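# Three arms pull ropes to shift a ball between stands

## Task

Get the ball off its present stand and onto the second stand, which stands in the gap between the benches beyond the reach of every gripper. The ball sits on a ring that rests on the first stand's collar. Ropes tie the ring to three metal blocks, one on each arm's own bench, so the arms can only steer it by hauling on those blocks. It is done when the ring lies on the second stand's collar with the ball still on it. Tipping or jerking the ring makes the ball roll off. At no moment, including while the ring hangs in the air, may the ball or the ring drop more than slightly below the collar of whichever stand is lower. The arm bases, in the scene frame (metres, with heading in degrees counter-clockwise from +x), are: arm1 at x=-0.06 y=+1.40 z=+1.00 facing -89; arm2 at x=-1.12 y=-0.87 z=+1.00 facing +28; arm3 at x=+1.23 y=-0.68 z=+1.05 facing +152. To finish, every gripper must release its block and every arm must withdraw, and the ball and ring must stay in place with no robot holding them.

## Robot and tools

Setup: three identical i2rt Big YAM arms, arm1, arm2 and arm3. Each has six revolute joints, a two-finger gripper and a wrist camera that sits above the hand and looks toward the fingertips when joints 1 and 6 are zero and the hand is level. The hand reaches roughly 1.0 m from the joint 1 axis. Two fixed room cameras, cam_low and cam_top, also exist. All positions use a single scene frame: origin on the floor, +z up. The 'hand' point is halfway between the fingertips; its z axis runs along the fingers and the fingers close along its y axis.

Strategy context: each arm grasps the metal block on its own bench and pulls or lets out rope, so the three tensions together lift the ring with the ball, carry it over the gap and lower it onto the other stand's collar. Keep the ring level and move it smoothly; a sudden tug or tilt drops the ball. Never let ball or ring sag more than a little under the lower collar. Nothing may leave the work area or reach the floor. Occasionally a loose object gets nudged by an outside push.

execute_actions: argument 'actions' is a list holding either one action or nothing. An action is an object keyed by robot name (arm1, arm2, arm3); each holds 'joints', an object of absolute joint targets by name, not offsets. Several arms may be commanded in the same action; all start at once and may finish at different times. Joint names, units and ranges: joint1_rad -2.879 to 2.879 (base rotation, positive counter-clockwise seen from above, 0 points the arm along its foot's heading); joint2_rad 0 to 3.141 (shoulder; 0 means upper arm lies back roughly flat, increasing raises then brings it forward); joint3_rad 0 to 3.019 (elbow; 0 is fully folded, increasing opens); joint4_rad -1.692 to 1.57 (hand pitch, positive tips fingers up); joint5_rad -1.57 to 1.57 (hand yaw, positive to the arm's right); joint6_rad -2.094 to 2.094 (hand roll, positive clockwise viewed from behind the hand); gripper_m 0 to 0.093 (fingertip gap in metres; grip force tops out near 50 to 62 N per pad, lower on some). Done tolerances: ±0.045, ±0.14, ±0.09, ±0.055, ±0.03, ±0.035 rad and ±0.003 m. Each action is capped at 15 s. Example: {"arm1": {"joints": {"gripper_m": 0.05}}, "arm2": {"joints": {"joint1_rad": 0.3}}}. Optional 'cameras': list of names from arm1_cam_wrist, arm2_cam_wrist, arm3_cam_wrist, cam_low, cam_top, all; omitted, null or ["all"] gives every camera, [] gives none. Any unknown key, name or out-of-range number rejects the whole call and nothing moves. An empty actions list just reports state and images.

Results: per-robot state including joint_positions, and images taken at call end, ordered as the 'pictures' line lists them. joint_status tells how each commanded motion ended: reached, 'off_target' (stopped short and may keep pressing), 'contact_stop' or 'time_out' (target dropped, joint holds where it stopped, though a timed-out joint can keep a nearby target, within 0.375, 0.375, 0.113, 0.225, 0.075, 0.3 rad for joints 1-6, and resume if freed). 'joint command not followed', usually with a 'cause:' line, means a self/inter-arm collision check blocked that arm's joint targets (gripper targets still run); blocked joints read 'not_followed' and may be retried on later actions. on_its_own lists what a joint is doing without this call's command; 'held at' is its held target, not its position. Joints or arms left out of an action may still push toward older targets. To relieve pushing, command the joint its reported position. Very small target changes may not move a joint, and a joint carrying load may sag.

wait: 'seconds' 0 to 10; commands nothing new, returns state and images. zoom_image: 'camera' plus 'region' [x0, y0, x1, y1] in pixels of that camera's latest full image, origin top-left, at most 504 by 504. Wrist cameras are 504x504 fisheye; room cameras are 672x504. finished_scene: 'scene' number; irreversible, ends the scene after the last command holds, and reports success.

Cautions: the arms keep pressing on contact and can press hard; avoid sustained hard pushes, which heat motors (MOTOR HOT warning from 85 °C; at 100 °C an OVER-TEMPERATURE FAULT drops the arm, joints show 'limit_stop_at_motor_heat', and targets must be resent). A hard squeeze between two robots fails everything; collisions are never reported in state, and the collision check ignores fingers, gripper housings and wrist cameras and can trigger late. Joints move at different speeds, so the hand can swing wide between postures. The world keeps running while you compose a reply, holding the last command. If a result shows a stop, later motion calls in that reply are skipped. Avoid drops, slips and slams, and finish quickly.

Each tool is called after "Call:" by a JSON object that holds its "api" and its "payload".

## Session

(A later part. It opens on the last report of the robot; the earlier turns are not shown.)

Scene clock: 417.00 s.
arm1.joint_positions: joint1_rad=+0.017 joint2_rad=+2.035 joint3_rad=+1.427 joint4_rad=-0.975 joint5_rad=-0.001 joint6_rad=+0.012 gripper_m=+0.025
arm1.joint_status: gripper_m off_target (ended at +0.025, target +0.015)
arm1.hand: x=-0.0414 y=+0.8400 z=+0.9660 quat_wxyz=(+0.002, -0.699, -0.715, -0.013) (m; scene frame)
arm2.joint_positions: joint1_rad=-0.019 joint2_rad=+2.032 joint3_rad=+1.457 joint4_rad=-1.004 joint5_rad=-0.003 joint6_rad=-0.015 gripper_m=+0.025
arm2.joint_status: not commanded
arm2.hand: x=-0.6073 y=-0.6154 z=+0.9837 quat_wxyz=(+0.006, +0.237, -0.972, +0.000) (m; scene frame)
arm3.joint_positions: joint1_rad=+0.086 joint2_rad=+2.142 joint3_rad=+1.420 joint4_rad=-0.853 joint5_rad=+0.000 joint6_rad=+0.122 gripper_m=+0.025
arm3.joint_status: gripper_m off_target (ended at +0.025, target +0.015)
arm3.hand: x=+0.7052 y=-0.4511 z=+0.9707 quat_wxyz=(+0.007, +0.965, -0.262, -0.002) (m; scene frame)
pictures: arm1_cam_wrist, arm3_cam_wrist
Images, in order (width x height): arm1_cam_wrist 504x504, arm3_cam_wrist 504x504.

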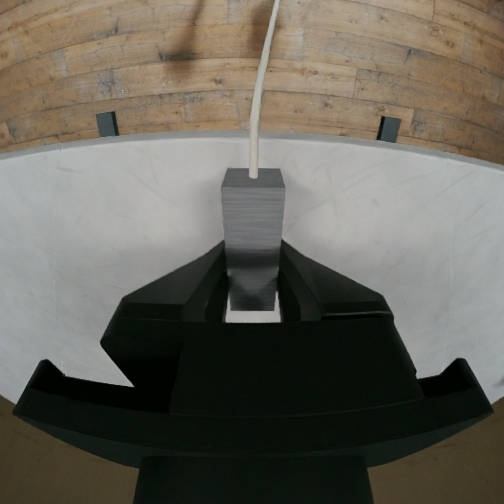

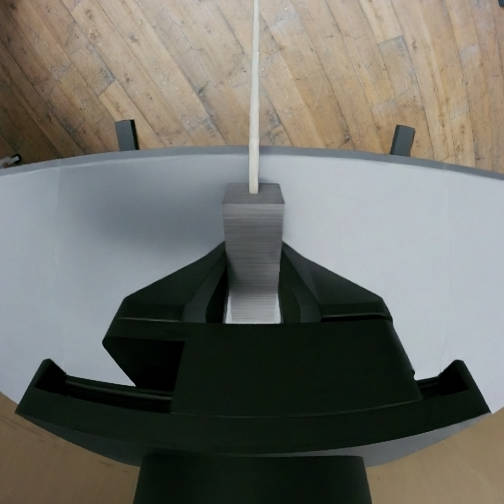

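Call:
{"api": "execute_actions", "payload": {"actions": [{"arm1":{"joints":{"joint1_rad":-0.402,"joint3_rad":1.778,"joint4_rad":-1.268,"joint6_rad":-0.565}},"arm2":{"joints":{"joint1_rad":0.2,"joint2_rad":1.68,"joint4_rad":-1.2,"joint6_rad":0.17}},"arm3":{"joints":{"joint1_rad":-0.164,"joint2_rad":2.015,"joint3_rad":1.812,"joint4_rad":-1.326,"joint6_rad":-0.31}}}]}}

Scene clock: 516.80 s.
arm1.joint_positions: joint1_rad=-0.400 joint2_rad=+2.060 joint3_rad=+1.745 joint4_rad=-1.253 joint5_rad=+0.002 joint6_rad=-0.556 gripper_m=+0.025
arm1.joint_status: all done
arm1.hand: x=-0.2957 y=+0.8236 z=+1.0559 quat_wxyz=(-0.002, -0.644, -0.765, -0.007) (m; scene frame)
arm2.joint_positions: joint1_rad=+0.194 joint2_rad=+1.684 joint3_rad=+1.463 joint4_rad=-1.193 joint5_rad=-0.002 joint6_rad=+0.163 gripper_m=+0.025
arm2.joint_status: all done
arm2.hand: x=-0.6927 y=-0.5293 z=+1.1701 quat_wxyz=(-0.069, +0.253, -0.964, -0.032) (m; scene frame)
arm3.joint_positions: joint1_rad=-0.161 joint2_rad=+2.006 joint3_rad=+1.789 joint4_rad=-1.316 joint5_rad=+0.001 joint6_rad=-0.301 gripper_m=+0.025
arm3.joint_status: all done
arm3.hand: x=+0.7345 y=-0.2935 z=+1.1724 quat_wxyz=(-0.003, +0.984, -0.177, -0.022) (m; scene frame)
pictures: arm1_cam_wrist, arm2_cam_wrist, arm3_cam_wrist, cam_low, cam_top
Images, in order (width x height): arm1_cam_wrist 504x504, arm2_cam_wrist 504x504, arm3_cam_wrist 504x504, cam_low 672x504, cam_top 672x504.

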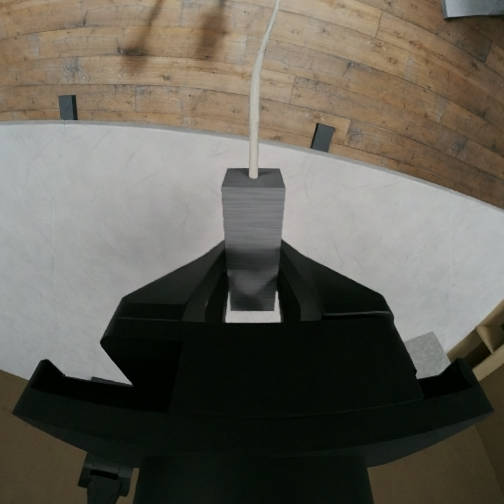

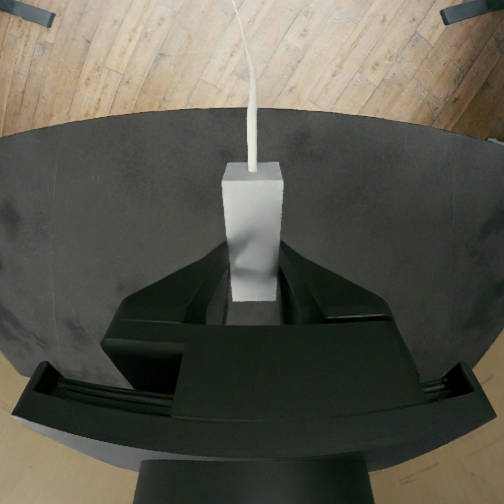

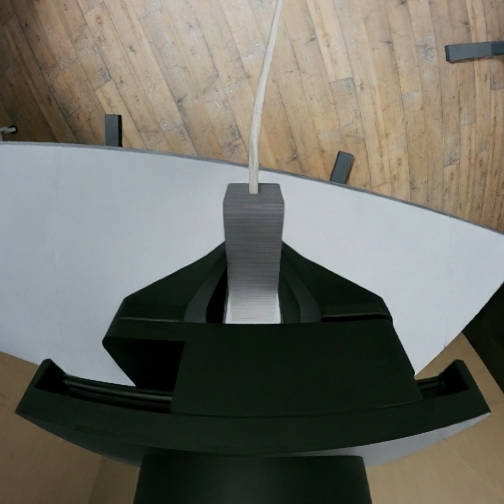

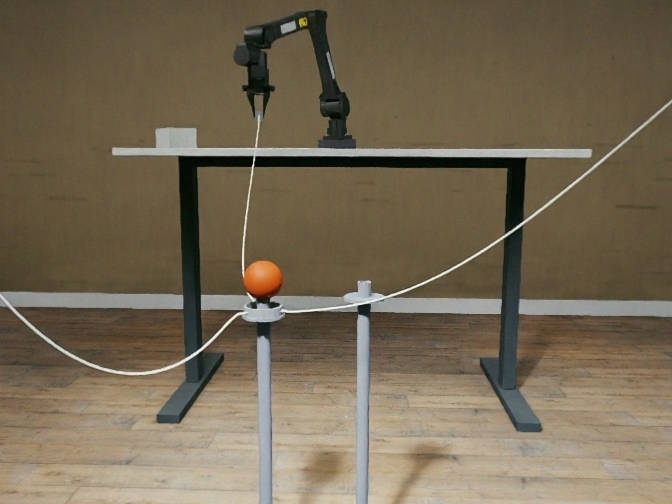

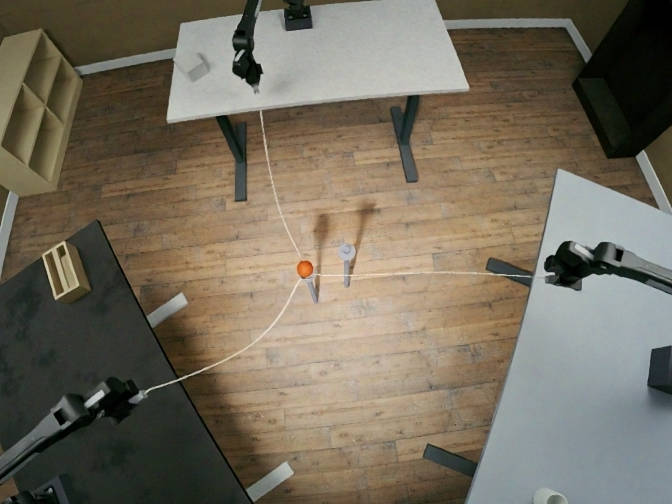

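Call:
{"api": "zoom_image", "payload": {"camera": "cam_low", "region": [230, 80, 672, 340]}}

Call:
{"api": "zoom_image", "payload": {"camera": "cam_low", "region": [200, 90, 320, 340]}}

Call:
{"api": "zoom_image", "payload": {"camera": "cam_top", "region": [230, 60, 370, 310]}}

Region (230, 80, 672, 340) of cam_low's 672x504 image, scaled by 1.140, with more detail than that image has; it fills the top 296 rows of this view, and the rest is white.

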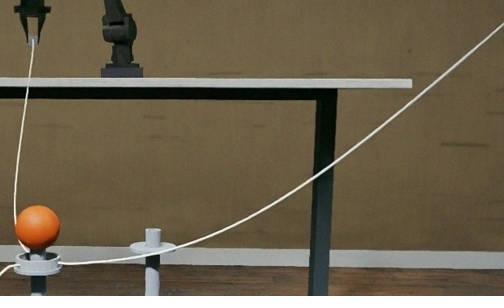

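Region (200, 90, 320, 340) of cam_low's 672x504 image, scaled by 2.016, with more detail than that image has; it fills the left 242 columns of this view, and the rest is white.

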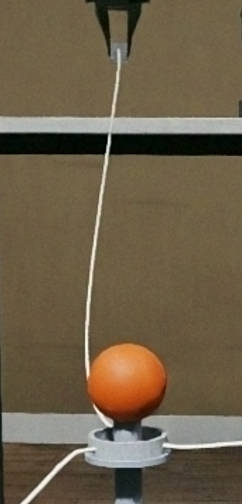

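Region (230, 60, 370, 310) of cam_top's 672x504 image, scaled by 2.016, with more detail than that image has; it fills the left 282 columns of this view, and the rest is white.

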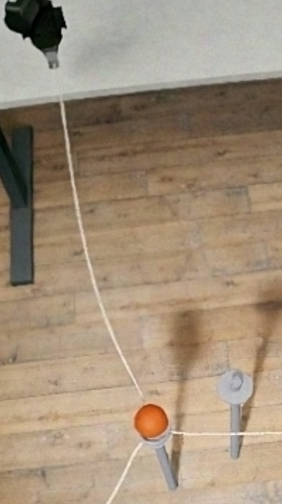

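Call:
{"api": "execute_actions", "payload": {"actions": [{"arm1":{"joints":{"joint2_rad":2.010,"joint4_rad":-1.348}},"arm2":{"joints":{"joint1_rad":0.388,"joint2_rad":1.32,"joint3_rad":1.03,"joint4_rad":-1.284}},"arm3":{"joints":{"joint4_rad":-1.376}}}], "cameras": ["cam_low","cam_top"]}}

Scene clock: 606.43 s.
arm1.joint_positions: joint1_rad=-0.400 joint2_rad=+2.054 joint3_rad=+1.745 joint4_rad=-1.333 joint5_rad=+0.002 joint6_rad=-0.556 gripper_m=+0.025
arm1.joint_status: all done
arm1.hand: x=-0.2885 y=+0.8415 z=+1.0608 quat_wxyz=(+0.009, -0.643, -0.765, -0.042) (m; scene frame)
arm2.joint_positions: joint1_rad=+0.389 joint2_rad=+1.319 joint3_rad=+1.036 joint4_rad=-1.282 joint5_rad=-0.002 joint6_rad=+0.164 gripper_m=+0.025
arm2.joint_status: all done
arm2.hand: x=-0.8834 y=-0.5928 z=+1.1600 quat_wxyz=(+0.000, +0.346, -0.938, -0.001) (m; scene frame)
arm3.joint_positions: joint1_rad=-0.161 joint2_rad=+2.006 joint3_rad=+1.789 joint4_rad=-1.366 joint5_rad=+0.001 joint6_rad=-0.301 gripper_m=+0.025
arm3.joint_status: all done
arm3.hand: x=+0.7441 y=-0.3009 z=+1.1722 quat_wxyz=(+0.008, +0.984, -0.176, +0.000) (m; scene frame)
pictures: cam_low, cam_top
Images, in order (width x height): cam_low 672x504, cam_top 672x504.

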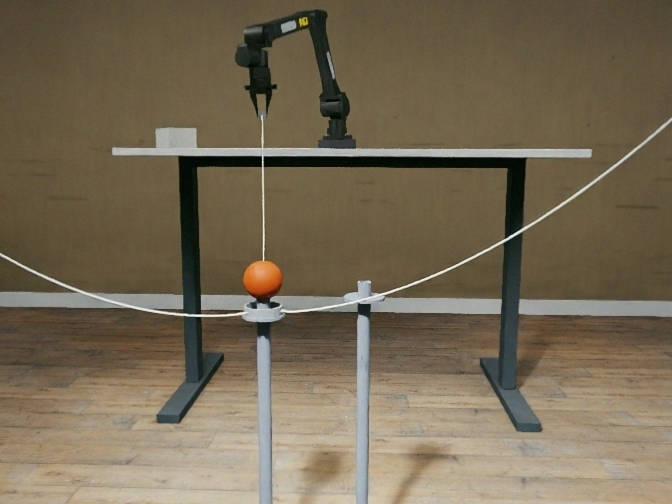

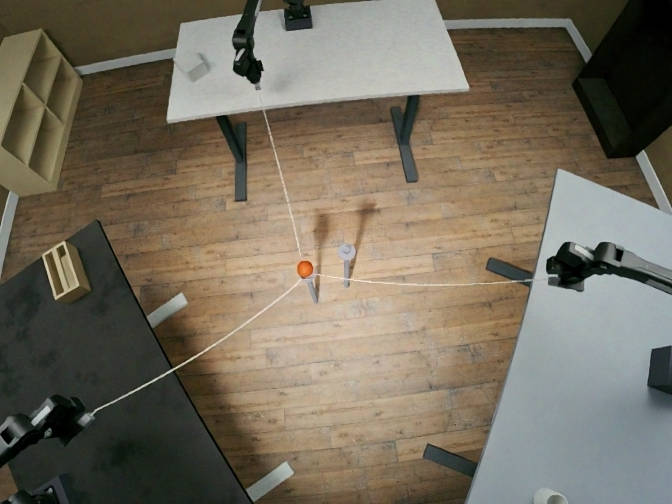

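Call:
{"api": "zoom_image", "payload": {"camera": "cam_low", "region": [270, 100, 672, 330]}}

Call:
{"api": "zoom_image", "payload": {"camera": "cam_low", "region": [0, 230, 300, 340]}}

Call:
{"api": "zoom_image", "payload": {"camera": "cam_top", "region": [290, 230, 600, 320]}}

Call:
{"api": "zoom_image", "payload": {"camera": "cam_top", "region": [70, 250, 330, 440]}}

Region (270, 100, 672, 330) of cam_low's 672x504 image, scaled by 1.254, with more detail than that image has; it fills the top 288 rows of this view, and the rest is white.

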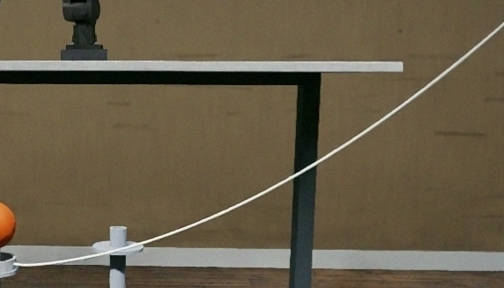

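Region (0, 230, 300, 340) of cam_low's 672x504 image, scaled by 1.680, with more detail than that image has; it fills the top 185 rows of this view, and the rest is white.

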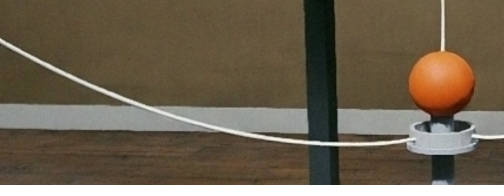

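Region (290, 230, 600, 320) of cam_top's 672x504 image, scaled by 1.626, with more detail than that image has; it fills the top 146 rows of this view, and the rest is white.

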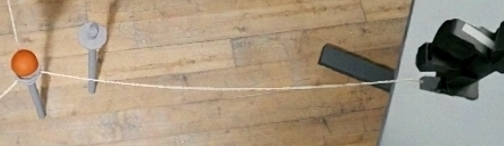

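Region (70, 250, 330, 440) of cam_top's 672x504 image, scaled by 1.938, with more detail than that image has; it fills the top 368 rows of this view, and the rest is white.

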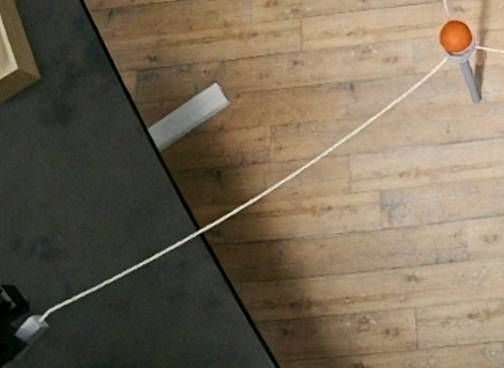

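Call:
{"api": "execute_actions", "payload": {"actions": [{"arm1":{"joints":{"joint2_rad":1.945,"joint4_rad":-1.378}},"arm2":{"joints":{"joint2_rad":1.26,"joint4_rad":-1.328}},"arm3":{"joints":{"joint4_rad":-1.43}}}], "cameras": ["cam_low","cam_top"]}}

Scene clock: 656.43 s.
arm1.joint_positions: joint1_rad=-0.400 joint2_rad=+1.964 joint3_rad=+1.745 joint4_rad=-1.363 joint5_rad=+0.002 joint6_rad=-0.556 gripper_m=+0.025
arm1.joint_status: all done
arm1.hand: x=-0.2876 y=+0.8452 z=+1.1132 quat_wxyz=(+0.000, -0.644, -0.765, -0.013) (m; scene frame)
arm2.joint_positions: joint1_rad=+0.389 joint2_rad=+1.258 joint3_rad=+1.036 joint4_rad=-1.320 joint5_rad=-0.002 joint6_rad=+0.164 gripper_m=+0.025
arm2.joint_status: all done
arm2.hand: x=-0.8910 y=-0.6018 z=+1.1804 quat_wxyz=(-0.011, +0.346, -0.938, -0.007) (m; scene frame)
arm3.joint_positions: joint1_rad=-0.161 joint2_rad=+2.006 joint3_rad=+1.789 joint4_rad=-1.419 joint5_rad=+0.001 joint6_rad=-0.301 gripper_m=+0.025
arm3.joint_status: all done
arm3.hand: x=+0.7546 y=-0.3090 z=+1.1726 quat_wxyz=(+0.021, +0.984, -0.176, +0.024) (m; scene frame)
pictures: cam_low, cam_top
Images, in order (width x height): cam_low 672x504, cam_top 672x504.

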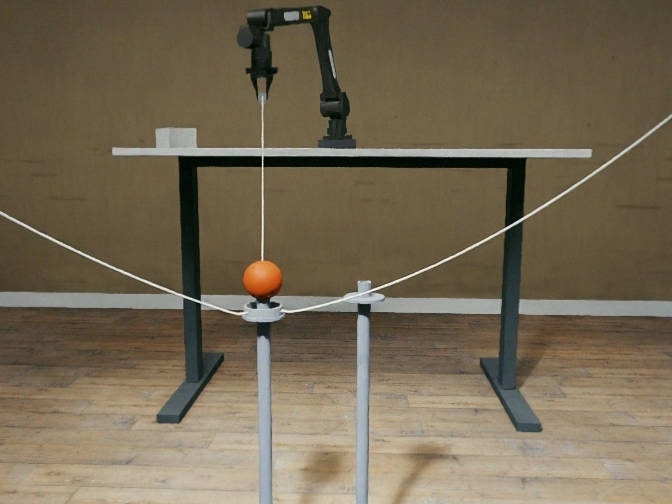

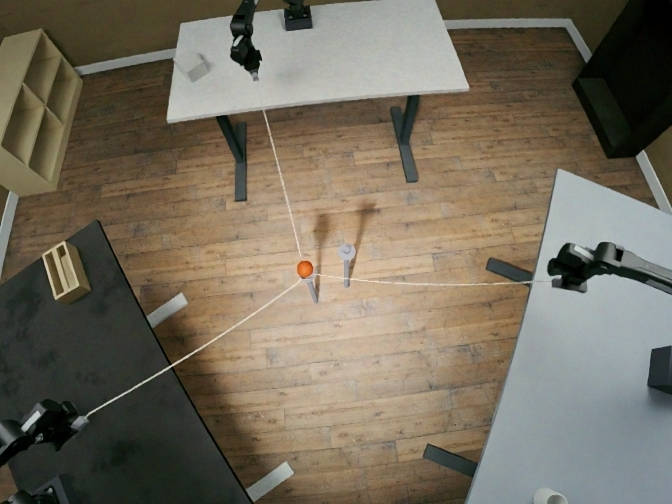

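Call:
{"api": "zoom_image", "payload": {"camera": "cam_low", "region": [215, 250, 315, 335]}}

Call:
{"api": "zoom_image", "payload": {"camera": "cam_top", "region": [280, 240, 340, 300]}}

Region (215, 250, 315, 335) of cam_low's 672x504 image, scaled by 5.040, with more detail than that image has; it fills the top 428 rows of this view, and the rest is white.

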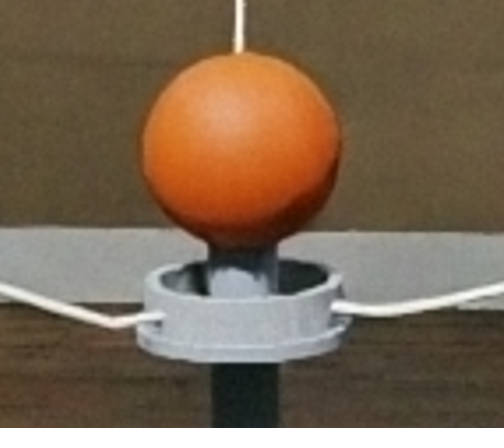

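Region (280, 240, 340, 300) of cam_top's 672x504 image, scaled by 8.400, with more detail than that image has.

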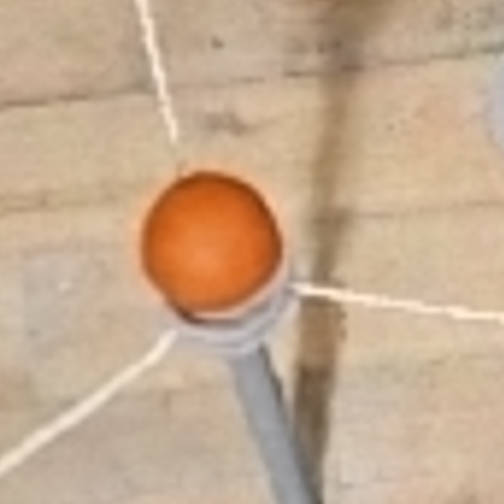

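Call:
{"api": "execute_actions", "payload": {"actions": [], "cameras": ["cam_low","cam_top","arm1_cam_wrist"]}}

Scene clock: 674.03 s.
arm1.joint_positions: joint1_rad=-0.400 joint2_rad=+1.964 joint3_rad=+1.745 joint4_rad=-1.363 joint5_rad=+0.002 joint6_rad=-0.556 gripper_m=+0.025
arm1.joint_status: all done
arm1.hand: x=-0.2876 y=+0.8452 z=+1.1132 quat_wxyz=(+0.000, -0.644, -0.765, -0.013) (m; scene frame)
arm2.joint_positions: joint1_rad=+0.389 joint2_rad=+1.258 joint3_rad=+1.036 joint4_rad=-1.320 joint5_rad=-0.002 joint6_rad=+0.164 gripper_m=+0.025
arm2.joint_status: all done
arm2.hand: x=-0.8910 y=-0.6018 z=+1.1804 quat_wxyz=(-0.011, +0.346, -0.938, -0.007) (m; scene frame)
arm3.joint_positions: joint1_rad=-0.161 joint2_rad=+2.006 joint3_rad=+1.789 joint4_rad=-1.419 joint5_rad=+0.001 joint6_rad=-0.301 gripper_m=+0.025
arm3.joint_status: all done
arm3.hand: x=+0.7546 y=-0.3090 z=+1.1726 quat_wxyz=(+0.021, +0.984, -0.176, +0.024) (m; scene frame)
pictures: arm1_cam_wrist, cam_low, cam_top
Images, in order (width x height): arm1_cam_wrist 504x504, cam_low 672x504, cam_top 672x504.

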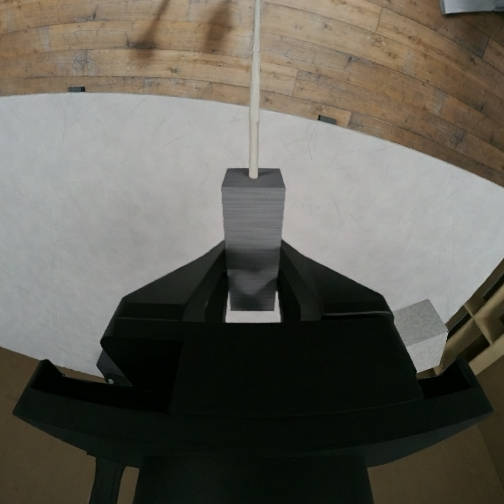

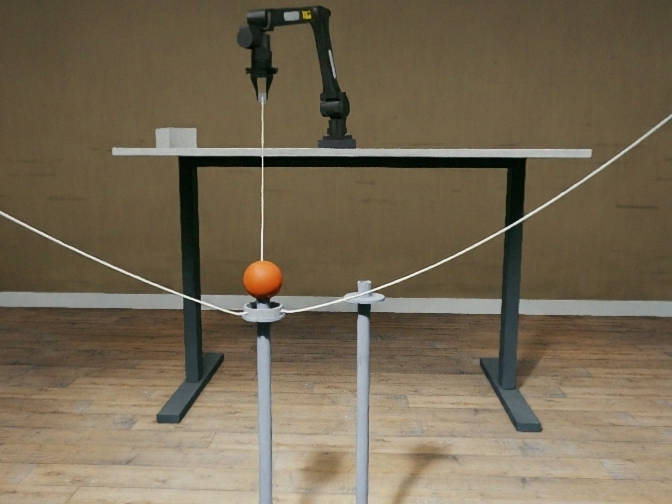

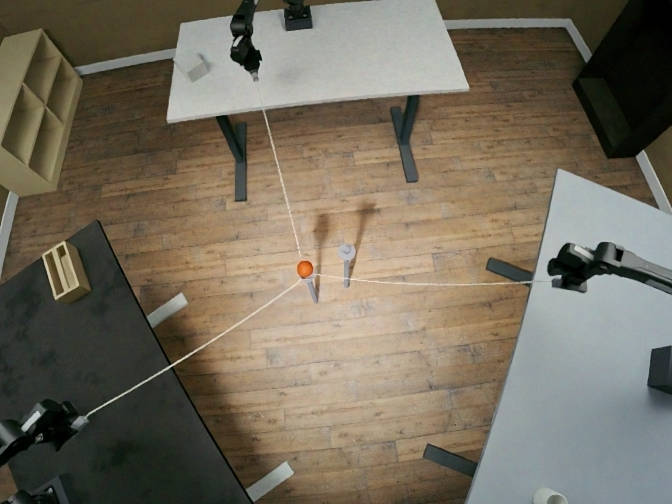

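Call:
{"api": "zoom_image", "payload": {"camera": "cam_low", "region": [270, 100, 672, 330]}}

Call:
{"api": "zoom_image", "payload": {"camera": "cam_low", "region": [0, 200, 300, 340]}}

Region (270, 100, 672, 330) of cam_low's 672x504 image, scaled by 1.254, with more detail than that image has; it fills the top 288 rows of this view, and the rest is white.

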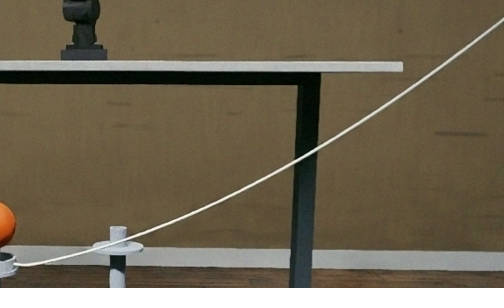

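Region (0, 200, 300, 340) of cam_low's 672x504 image, scaled by 1.680, with more detail than that image has; it fills the top 235 rows of this view, and the rest is white.

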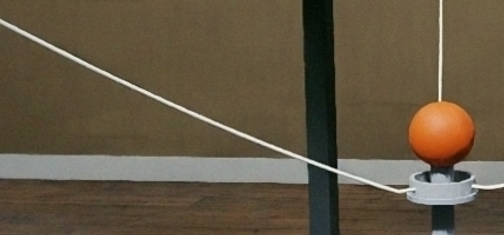

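Call:
{"api": "execute_actions", "payload": {"actions": [{"arm1":{"joints":{"joint1_rad":-0.42,"joint2_rad":1.898,"joint3_rad":1.722}},"arm2":{"joints":{"joint1_rad":0.402,"joint2_rad":1.224,"joint4_rad":-1.37}},"arm3":{"joints":{"joint1_rad":-0.178,"joint2_rad":1.925,"joint3_rad":1.745}}}], "cameras": ["cam_low","cam_top"]}}

Call:
{"api": "zoom_image", "payload": {"camera": "cam_low", "region": [215, 250, 315, 335]}}

Scene clock: 733.60 s.
arm1.joint_positions: joint1_rad=-0.405 joint2_rad=+1.938 joint3_rad=+1.715 joint4_rad=-1.366 joint5_rad=+0.002 joint6_rad=-0.556 gripper_m=+0.025
arm1.joint_status: all done
arm1.hand: x=-0.2862 y=+0.8560 z=+1.1169 quat_wxyz=(+0.001, -0.645, -0.764, -0.017) (m; scene frame)
arm2.joint_positions: joint1_rad=+0.395 joint2_rad=+1.231 joint3_rad=+1.036 joint4_rad=-1.361 joint5_rad=-0.002 joint6_rad=+0.164 gripper_m=+0.025
arm2.joint_status: all done
arm2.hand: x=-0.9000 y=-0.6093 z=+1.1889 quat_wxyz=(-0.004, +0.349, -0.937, -0.004) (m; scene frame)
arm3.joint_positions: joint1_rad=-0.167 joint2_rad=+1.956 joint3_rad=+1.734 joint4_rad=-1.421 joint5_rad=+0.001 joint6_rad=-0.301 gripper_m=+0.025
arm3.joint_status: all done
arm3.hand: x=+0.7711 y=-0.3176 z=+1.1811 quat_wxyz=(+0.023, +0.983, -0.179, +0.027) (m; scene frame)
pictures: cam_low, cam_top
Images, in order (width x height): cam_low 672x504, cam_top 672x504.

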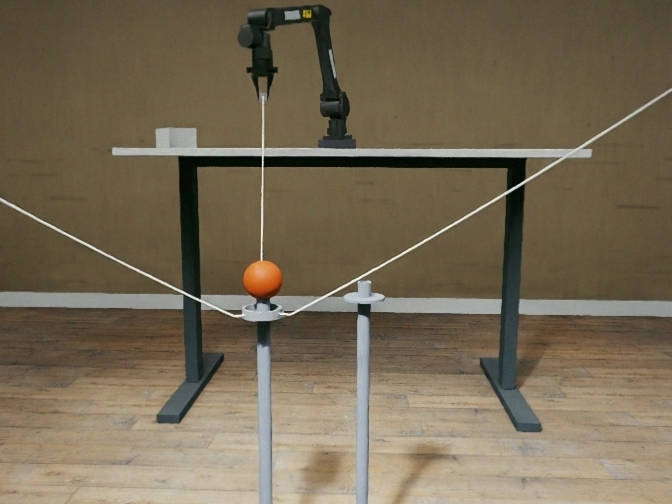

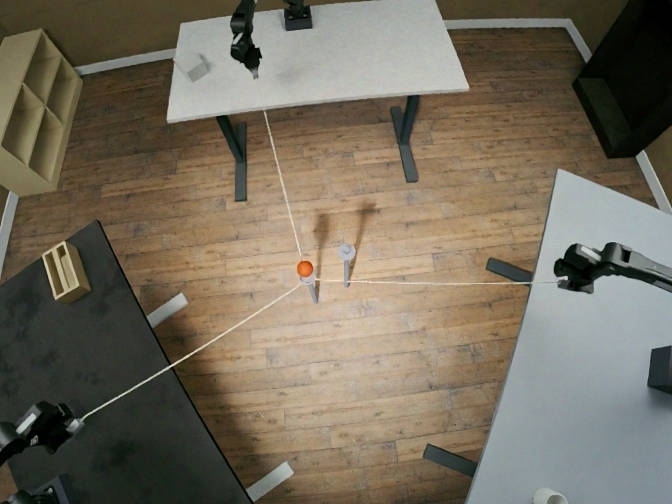

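Region (215, 250, 315, 335) of cam_low's 672x504 image, scaled by 5.040, with more detail than that image has; it fills the top 428 rows of this view, and the rest is white.

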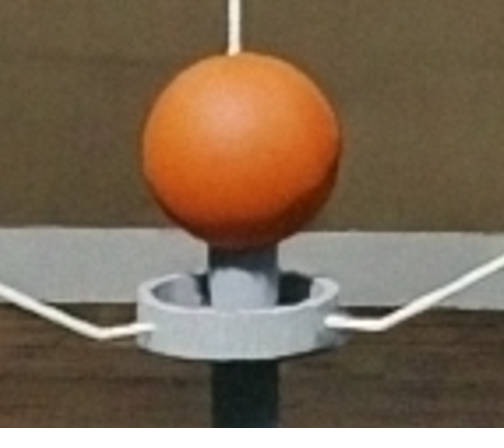

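Call:
{"api": "execute_actions", "payload": {"actions": [{"arm1":{"joints":{"joint1_rad":-0.445,"joint2_rad":1.855,"joint3_rad":1.664,"joint6_rad":-0.6}}}], "cameras": ["cam_low","cam_top"]}}

Call:
{"api": "zoom_image", "payload": {"camera": "cam_low", "region": [215, 250, 315, 335]}}

Call:
{"api": "zoom_image", "payload": {"camera": "cam_top", "region": [280, 240, 340, 300]}}

Scene clock: 767.47 s.
arm1.joint_positions: joint1_rad=-0.433 joint2_rad=+1.897 joint3_rad=+1.658 joint4_rad=-1.366 joint5_rad=+0.002 joint6_rad=-0.590 gripper_m=+0.025
arm1.joint_status: all done
arm1.hand: x=-0.2940 y=+0.8799 z=+1.1192 quat_wxyz=(+0.003, -0.643, -0.765, -0.024) (m; scene frame)
arm2.joint_positions: joint1_rad=+0.395 joint2_rad=+1.231 joint3_rad=+1.036 joint4_rad=-1.361 joint5_rad=-0.002 joint6_rad=+0.164 gripper_m=+0.025
arm2.joint_status: not commanded
arm2.hand: x=-0.9000 y=-0.6093 z=+1.1889 quat_wxyz=(-0.004, +0.349, -0.937, -0.004) (m; scene frame)
arm3.joint_positions: joint1_rad=-0.167 joint2_rad=+1.956 joint3_rad=+1.734 joint4_rad=-1.421 joint5_rad=+0.001 joint6_rad=-0.301 gripper_m=+0.025
arm3.joint_status: not commanded
arm3.hand: x=+0.7711 y=-0.3176 z=+1.1811 quat_wxyz=(+0.023, +0.983, -0.179, +0.027) (m; scene frame)
pictures: cam_low, cam_top
Images, in order (width x height): cam_low 672x504, cam_top 672x504.

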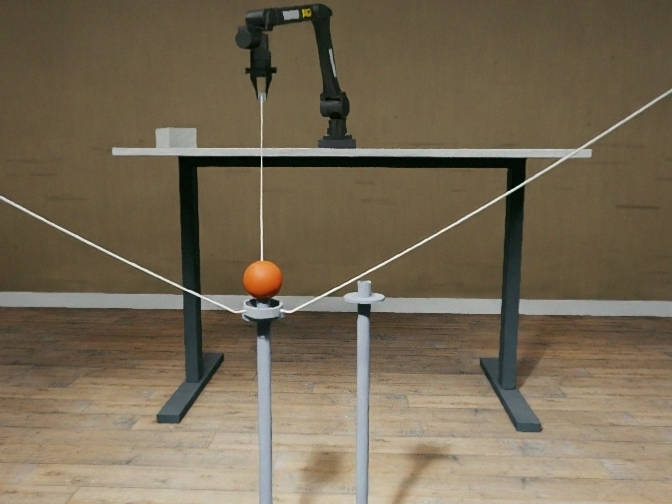

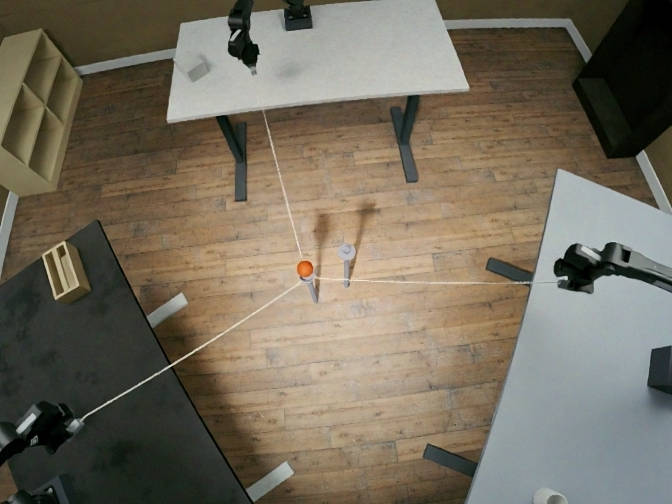

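Region (215, 250, 315, 335) of cam_low's 672x504 image, scaled by 5.040, with more detail than that image has; it fills the top 428 rows of this view, and the rest is white.

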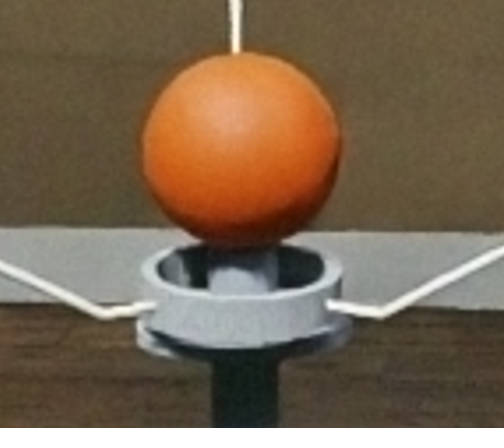

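Region (280, 240, 340, 300) of cam_top's 672x504 image, scaled by 8.400, with more detail than that image has.

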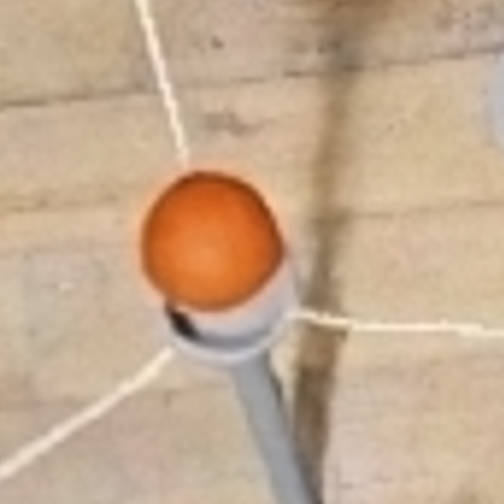

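Call:
{"api": "execute_actions", "payload": {"actions": []}}

Scene clock: 807.30 s.
arm1.joint_positions: joint1_rad=-0.433 joint2_rad=+1.897 joint3_rad=+1.658 joint4_rad=-1.366 joint5_rad=+0.002 joint6_rad=-0.591 gripper_m=+0.025
arm1.joint_status: all done
arm1.hand: x=-0.2940 y=+0.8799 z=+1.1192 quat_wxyz=(+0.003, -0.643, -0.766, -0.024) (m; scene frame)
arm2.joint_positions: joint1_rad=+0.395 joint2_rad=+1.231 joint3_rad=+1.036 joint4_rad=-1.361 joint5_rad=-0.002 joint6_rad=+0.164 gripper_m=+0.025
arm2.joint_status: not commanded
arm2.hand: x=-0.9000 y=-0.6093 z=+1.1889 quat_wxyz=(-0.004, +0.349, -0.937, -0.004) (m; scene frame)
arm3.joint_positions: joint1_rad=-0.167 joint2_rad=+1.956 joint3_rad=+1.734 joint4_rad=-1.421 joint5_rad=+0.001 joint6_rad=-0.301 gripper_m=+0.025
arm3.joint_status: not commanded
arm3.hand: x=+0.7711 y=-0.3176 z=+1.1811 quat_wxyz=(+0.023, +0.983, -0.179, +0.027) (m; scene frame)
pictures: arm1_cam_wrist, arm2_cam_wrist, arm3_cam_wrist, cam_low, cam_top
Images, in order (width x height): arm1_cam_wrist 504x504, arm2_cam_wrist 504x504, arm3_cam_wrist 504x504, cam_low 672x504, cam_top 672x504.

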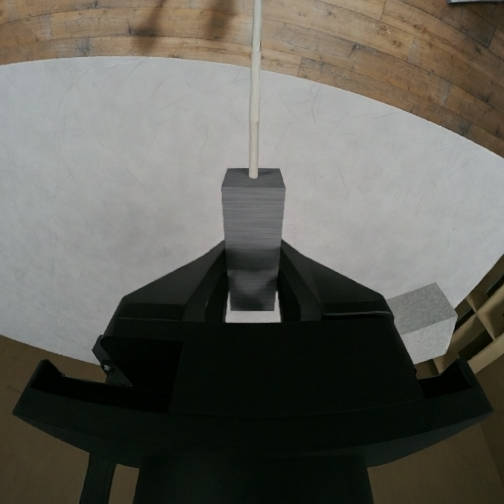

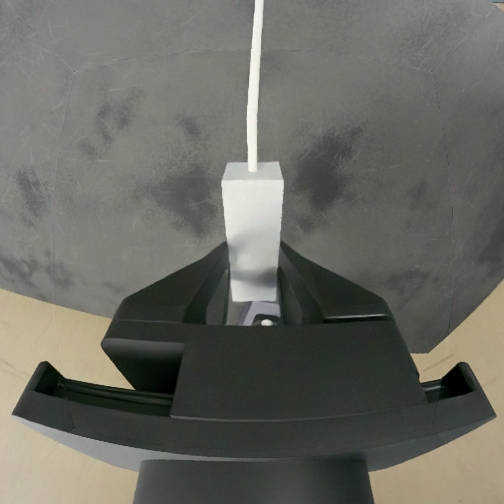

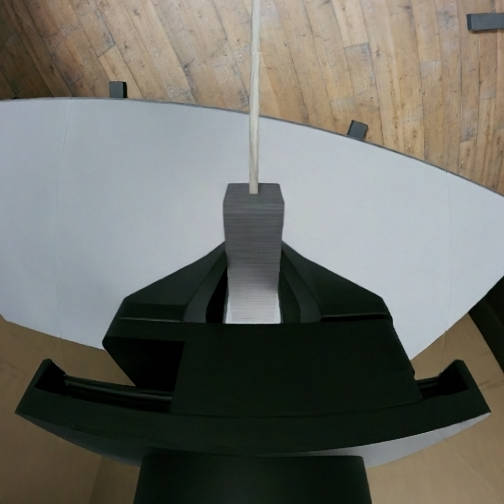

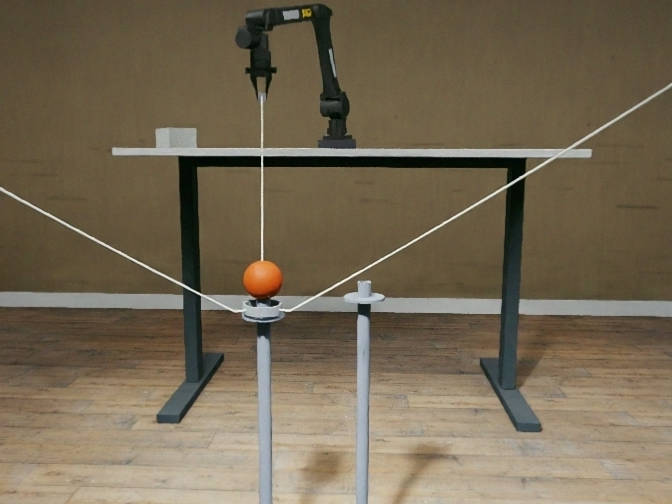

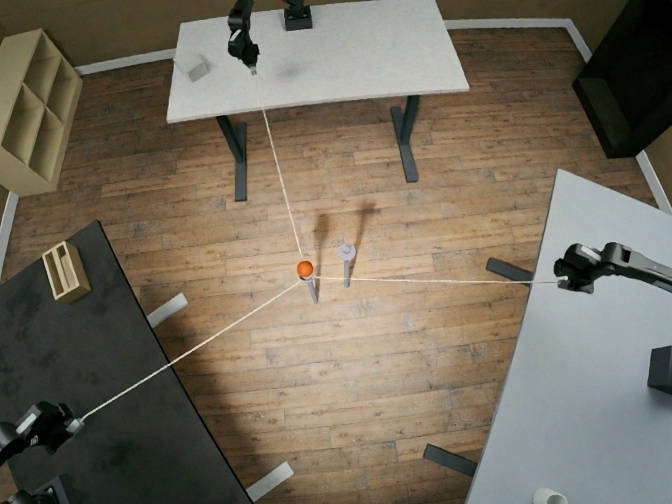

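Call:
{"api": "zoom_image", "payload": {"camera": "cam_low", "region": [212, 245, 312, 335]}}

Call:
{"api": "zoom_image", "payload": {"camera": "cam_top", "region": [275, 235, 365, 305]}}

Region (212, 245, 312, 335) of cam_low's 672x504 image, scaled by 5.040, with more detail than that image has; it fills the top 454 rows of this view, and the rest is white.

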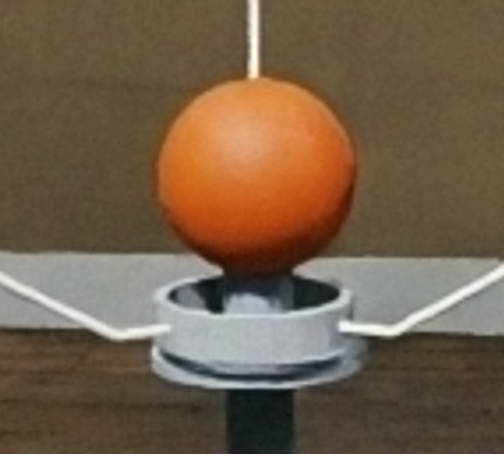

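Region (275, 235, 365, 305) of cam_top's 672x504 image, scaled by 5.600, with more detail than that image has.

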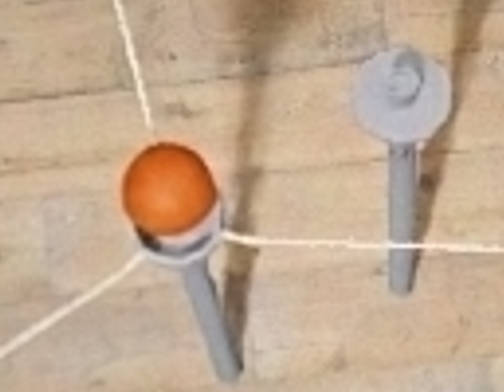

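Call:
{"api": "zoom_image", "payload": {"camera": "cam_top", "region": [288, 252, 328, 292]}}

Region (288, 252, 328, 292) of cam_top's 672x504 image, scaled by 12.600, with more detail than that image has.

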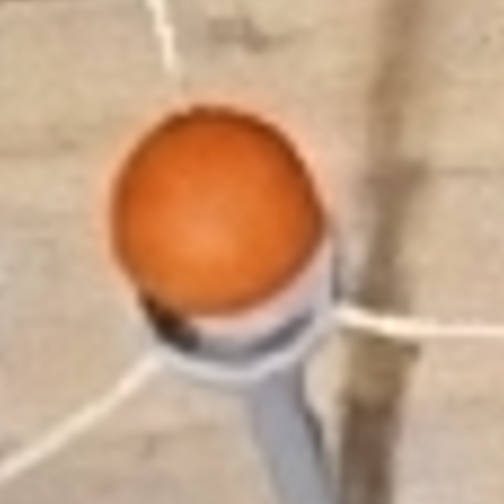

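Call:
{"api": "execute_actions", "payload": {"actions": [{"arm1":{"joints":{"joint4_rad":-1.436}}}], "cameras": []}}

Call:
{"api": "execute_actions", "payload": {"actions": [], "cameras": ["cam_low","cam_top"]}}

Call:
{"api": "zoom_image", "payload": {"camera": "cam_low", "region": [212, 245, 312, 335]}}

Call:
{"api": "zoom_image", "payload": {"camera": "cam_top", "region": [288, 252, 328, 292]}}

Scene clock: 861.53 s.
arm1.joint_positions: joint1_rad=-0.433 joint2_rad=+1.897 joint3_rad=+1.658 joint4_rad=-1.417 joint5_rad=+0.002 joint6_rad=-0.591 gripper_m=+0.025
arm1.joint_status: all done
arm1.hand: x=-0.2889 y=+0.8915 z=+1.1202 quat_wxyz=(+0.010, -0.642, -0.765, -0.049) (m; scene frame)
arm2.joint_positions: joint1_rad=+0.395 joint2_rad=+1.231 joint3_rad=+1.036 joint4_rad=-1.361 joint5_rad=-0.002 joint6_rad=+0.164 gripper_m=+0.025
arm2.joint_status: not commanded
arm2.hand: x=-0.9000 y=-0.6093 z=+1.1889 quat_wxyz=(-0.004, +0.349, -0.937, -0.004) (m; scene frame)
arm3.joint_positions: joint1_rad=-0.167 joint2_rad=+1.956 joint3_rad=+1.734 joint4_rad=-1.421 joint5_rad=+0.001 joint6_rad=-0.301 gripper_m=+0.025
arm3.joint_status: not commanded
arm3.hand: x=+0.7711 y=-0.3176 z=+1.1811 quat_wxyz=(+0.023, +0.983, -0.179, +0.027) (m; scene frame)
pictures: none
No camera images: the call's "cameras" was empty. Leave "cameras" out to get every camera's image.

Scene clock: 861.53 s.
arm1.joint_positions: joint1_rad=-0.433 joint2_rad=+1.897 joint3_rad=+1.658 joint4_rad=-1.417 joint5_rad=+0.002 joint6_rad=-0.591 gripper_m=+0.025
arm1.joint_status: all done
arm1.hand: x=-0.2889 y=+0.8915 z=+1.1202 quat_wxyz=(+0.010, -0.642, -0.765, -0.049) (m; scene frame)
arm2.joint_positions: joint1_rad=+0.395 joint2_rad=+1.231 joint3_rad=+1.036 joint4_rad=-1.361 joint5_rad=-0.002 joint6_rad=+0.164 gripper_m=+0.025
arm2.joint_status: not commanded
arm2.hand: x=-0.9000 y=-0.6093 z=+1.1889 quat_wxyz=(-0.004, +0.349, -0.937, -0.004) (m; scene frame)
arm3.joint_positions: joint1_rad=-0.167 joint2_rad=+1.956 joint3_rad=+1.734 joint4_rad=-1.421 joint5_rad=+0.001 joint6_rad=-0.301 gripper_m=+0.025
arm3.joint_status: not commanded
arm3.hand: x=+0.7711 y=-0.3176 z=+1.1811 quat_wxyz=(+0.023, +0.983, -0.179, +0.027) (m; scene frame)
pictures: cam_low, cam_top
Images, in order (width x height): cam_low 672x504, cam_top 672x504.

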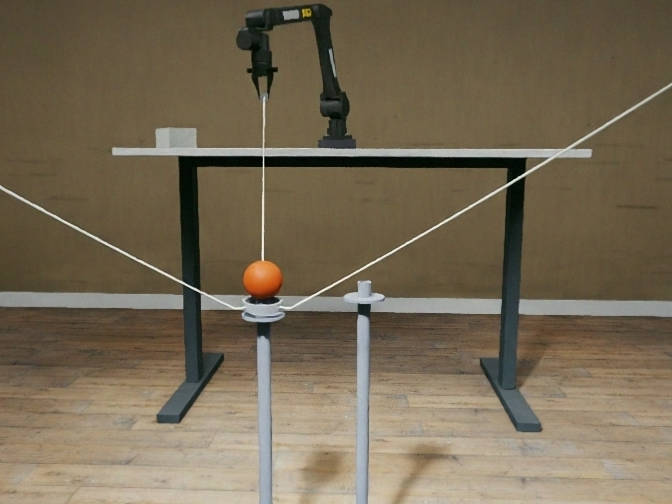

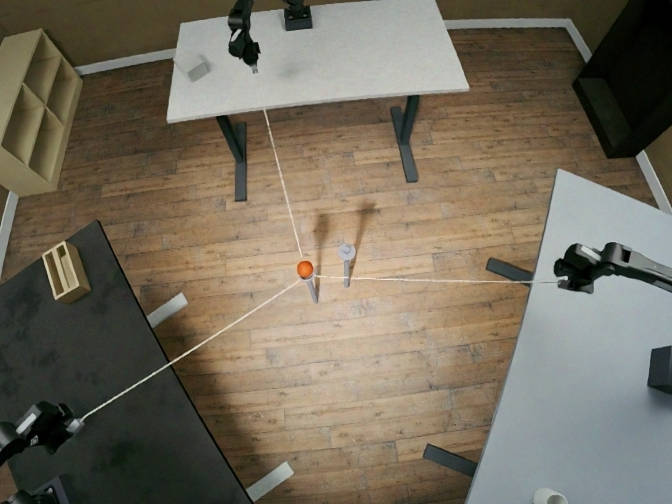

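Region (212, 245, 312, 335) of cam_low's 672x504 image, scaled by 5.040, with more detail than that image has; it fills the top 454 rows of this view, and the rest is white.

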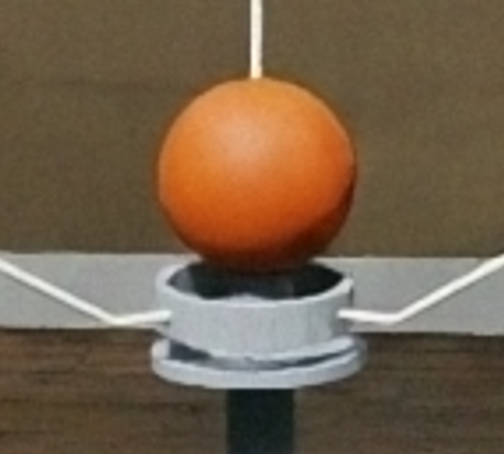

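Region (288, 252, 328, 292) of cam_top's 672x504 image, scaled by 12.600, with more detail than that image has.

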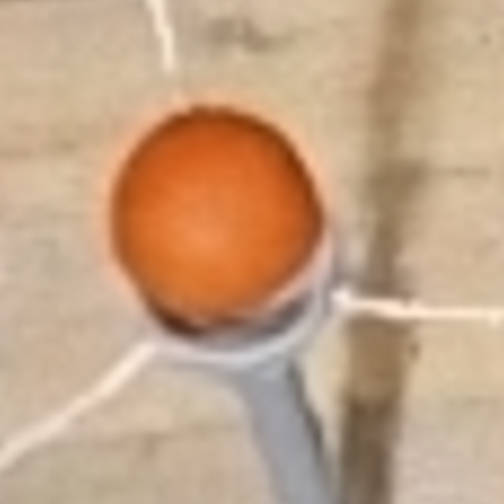

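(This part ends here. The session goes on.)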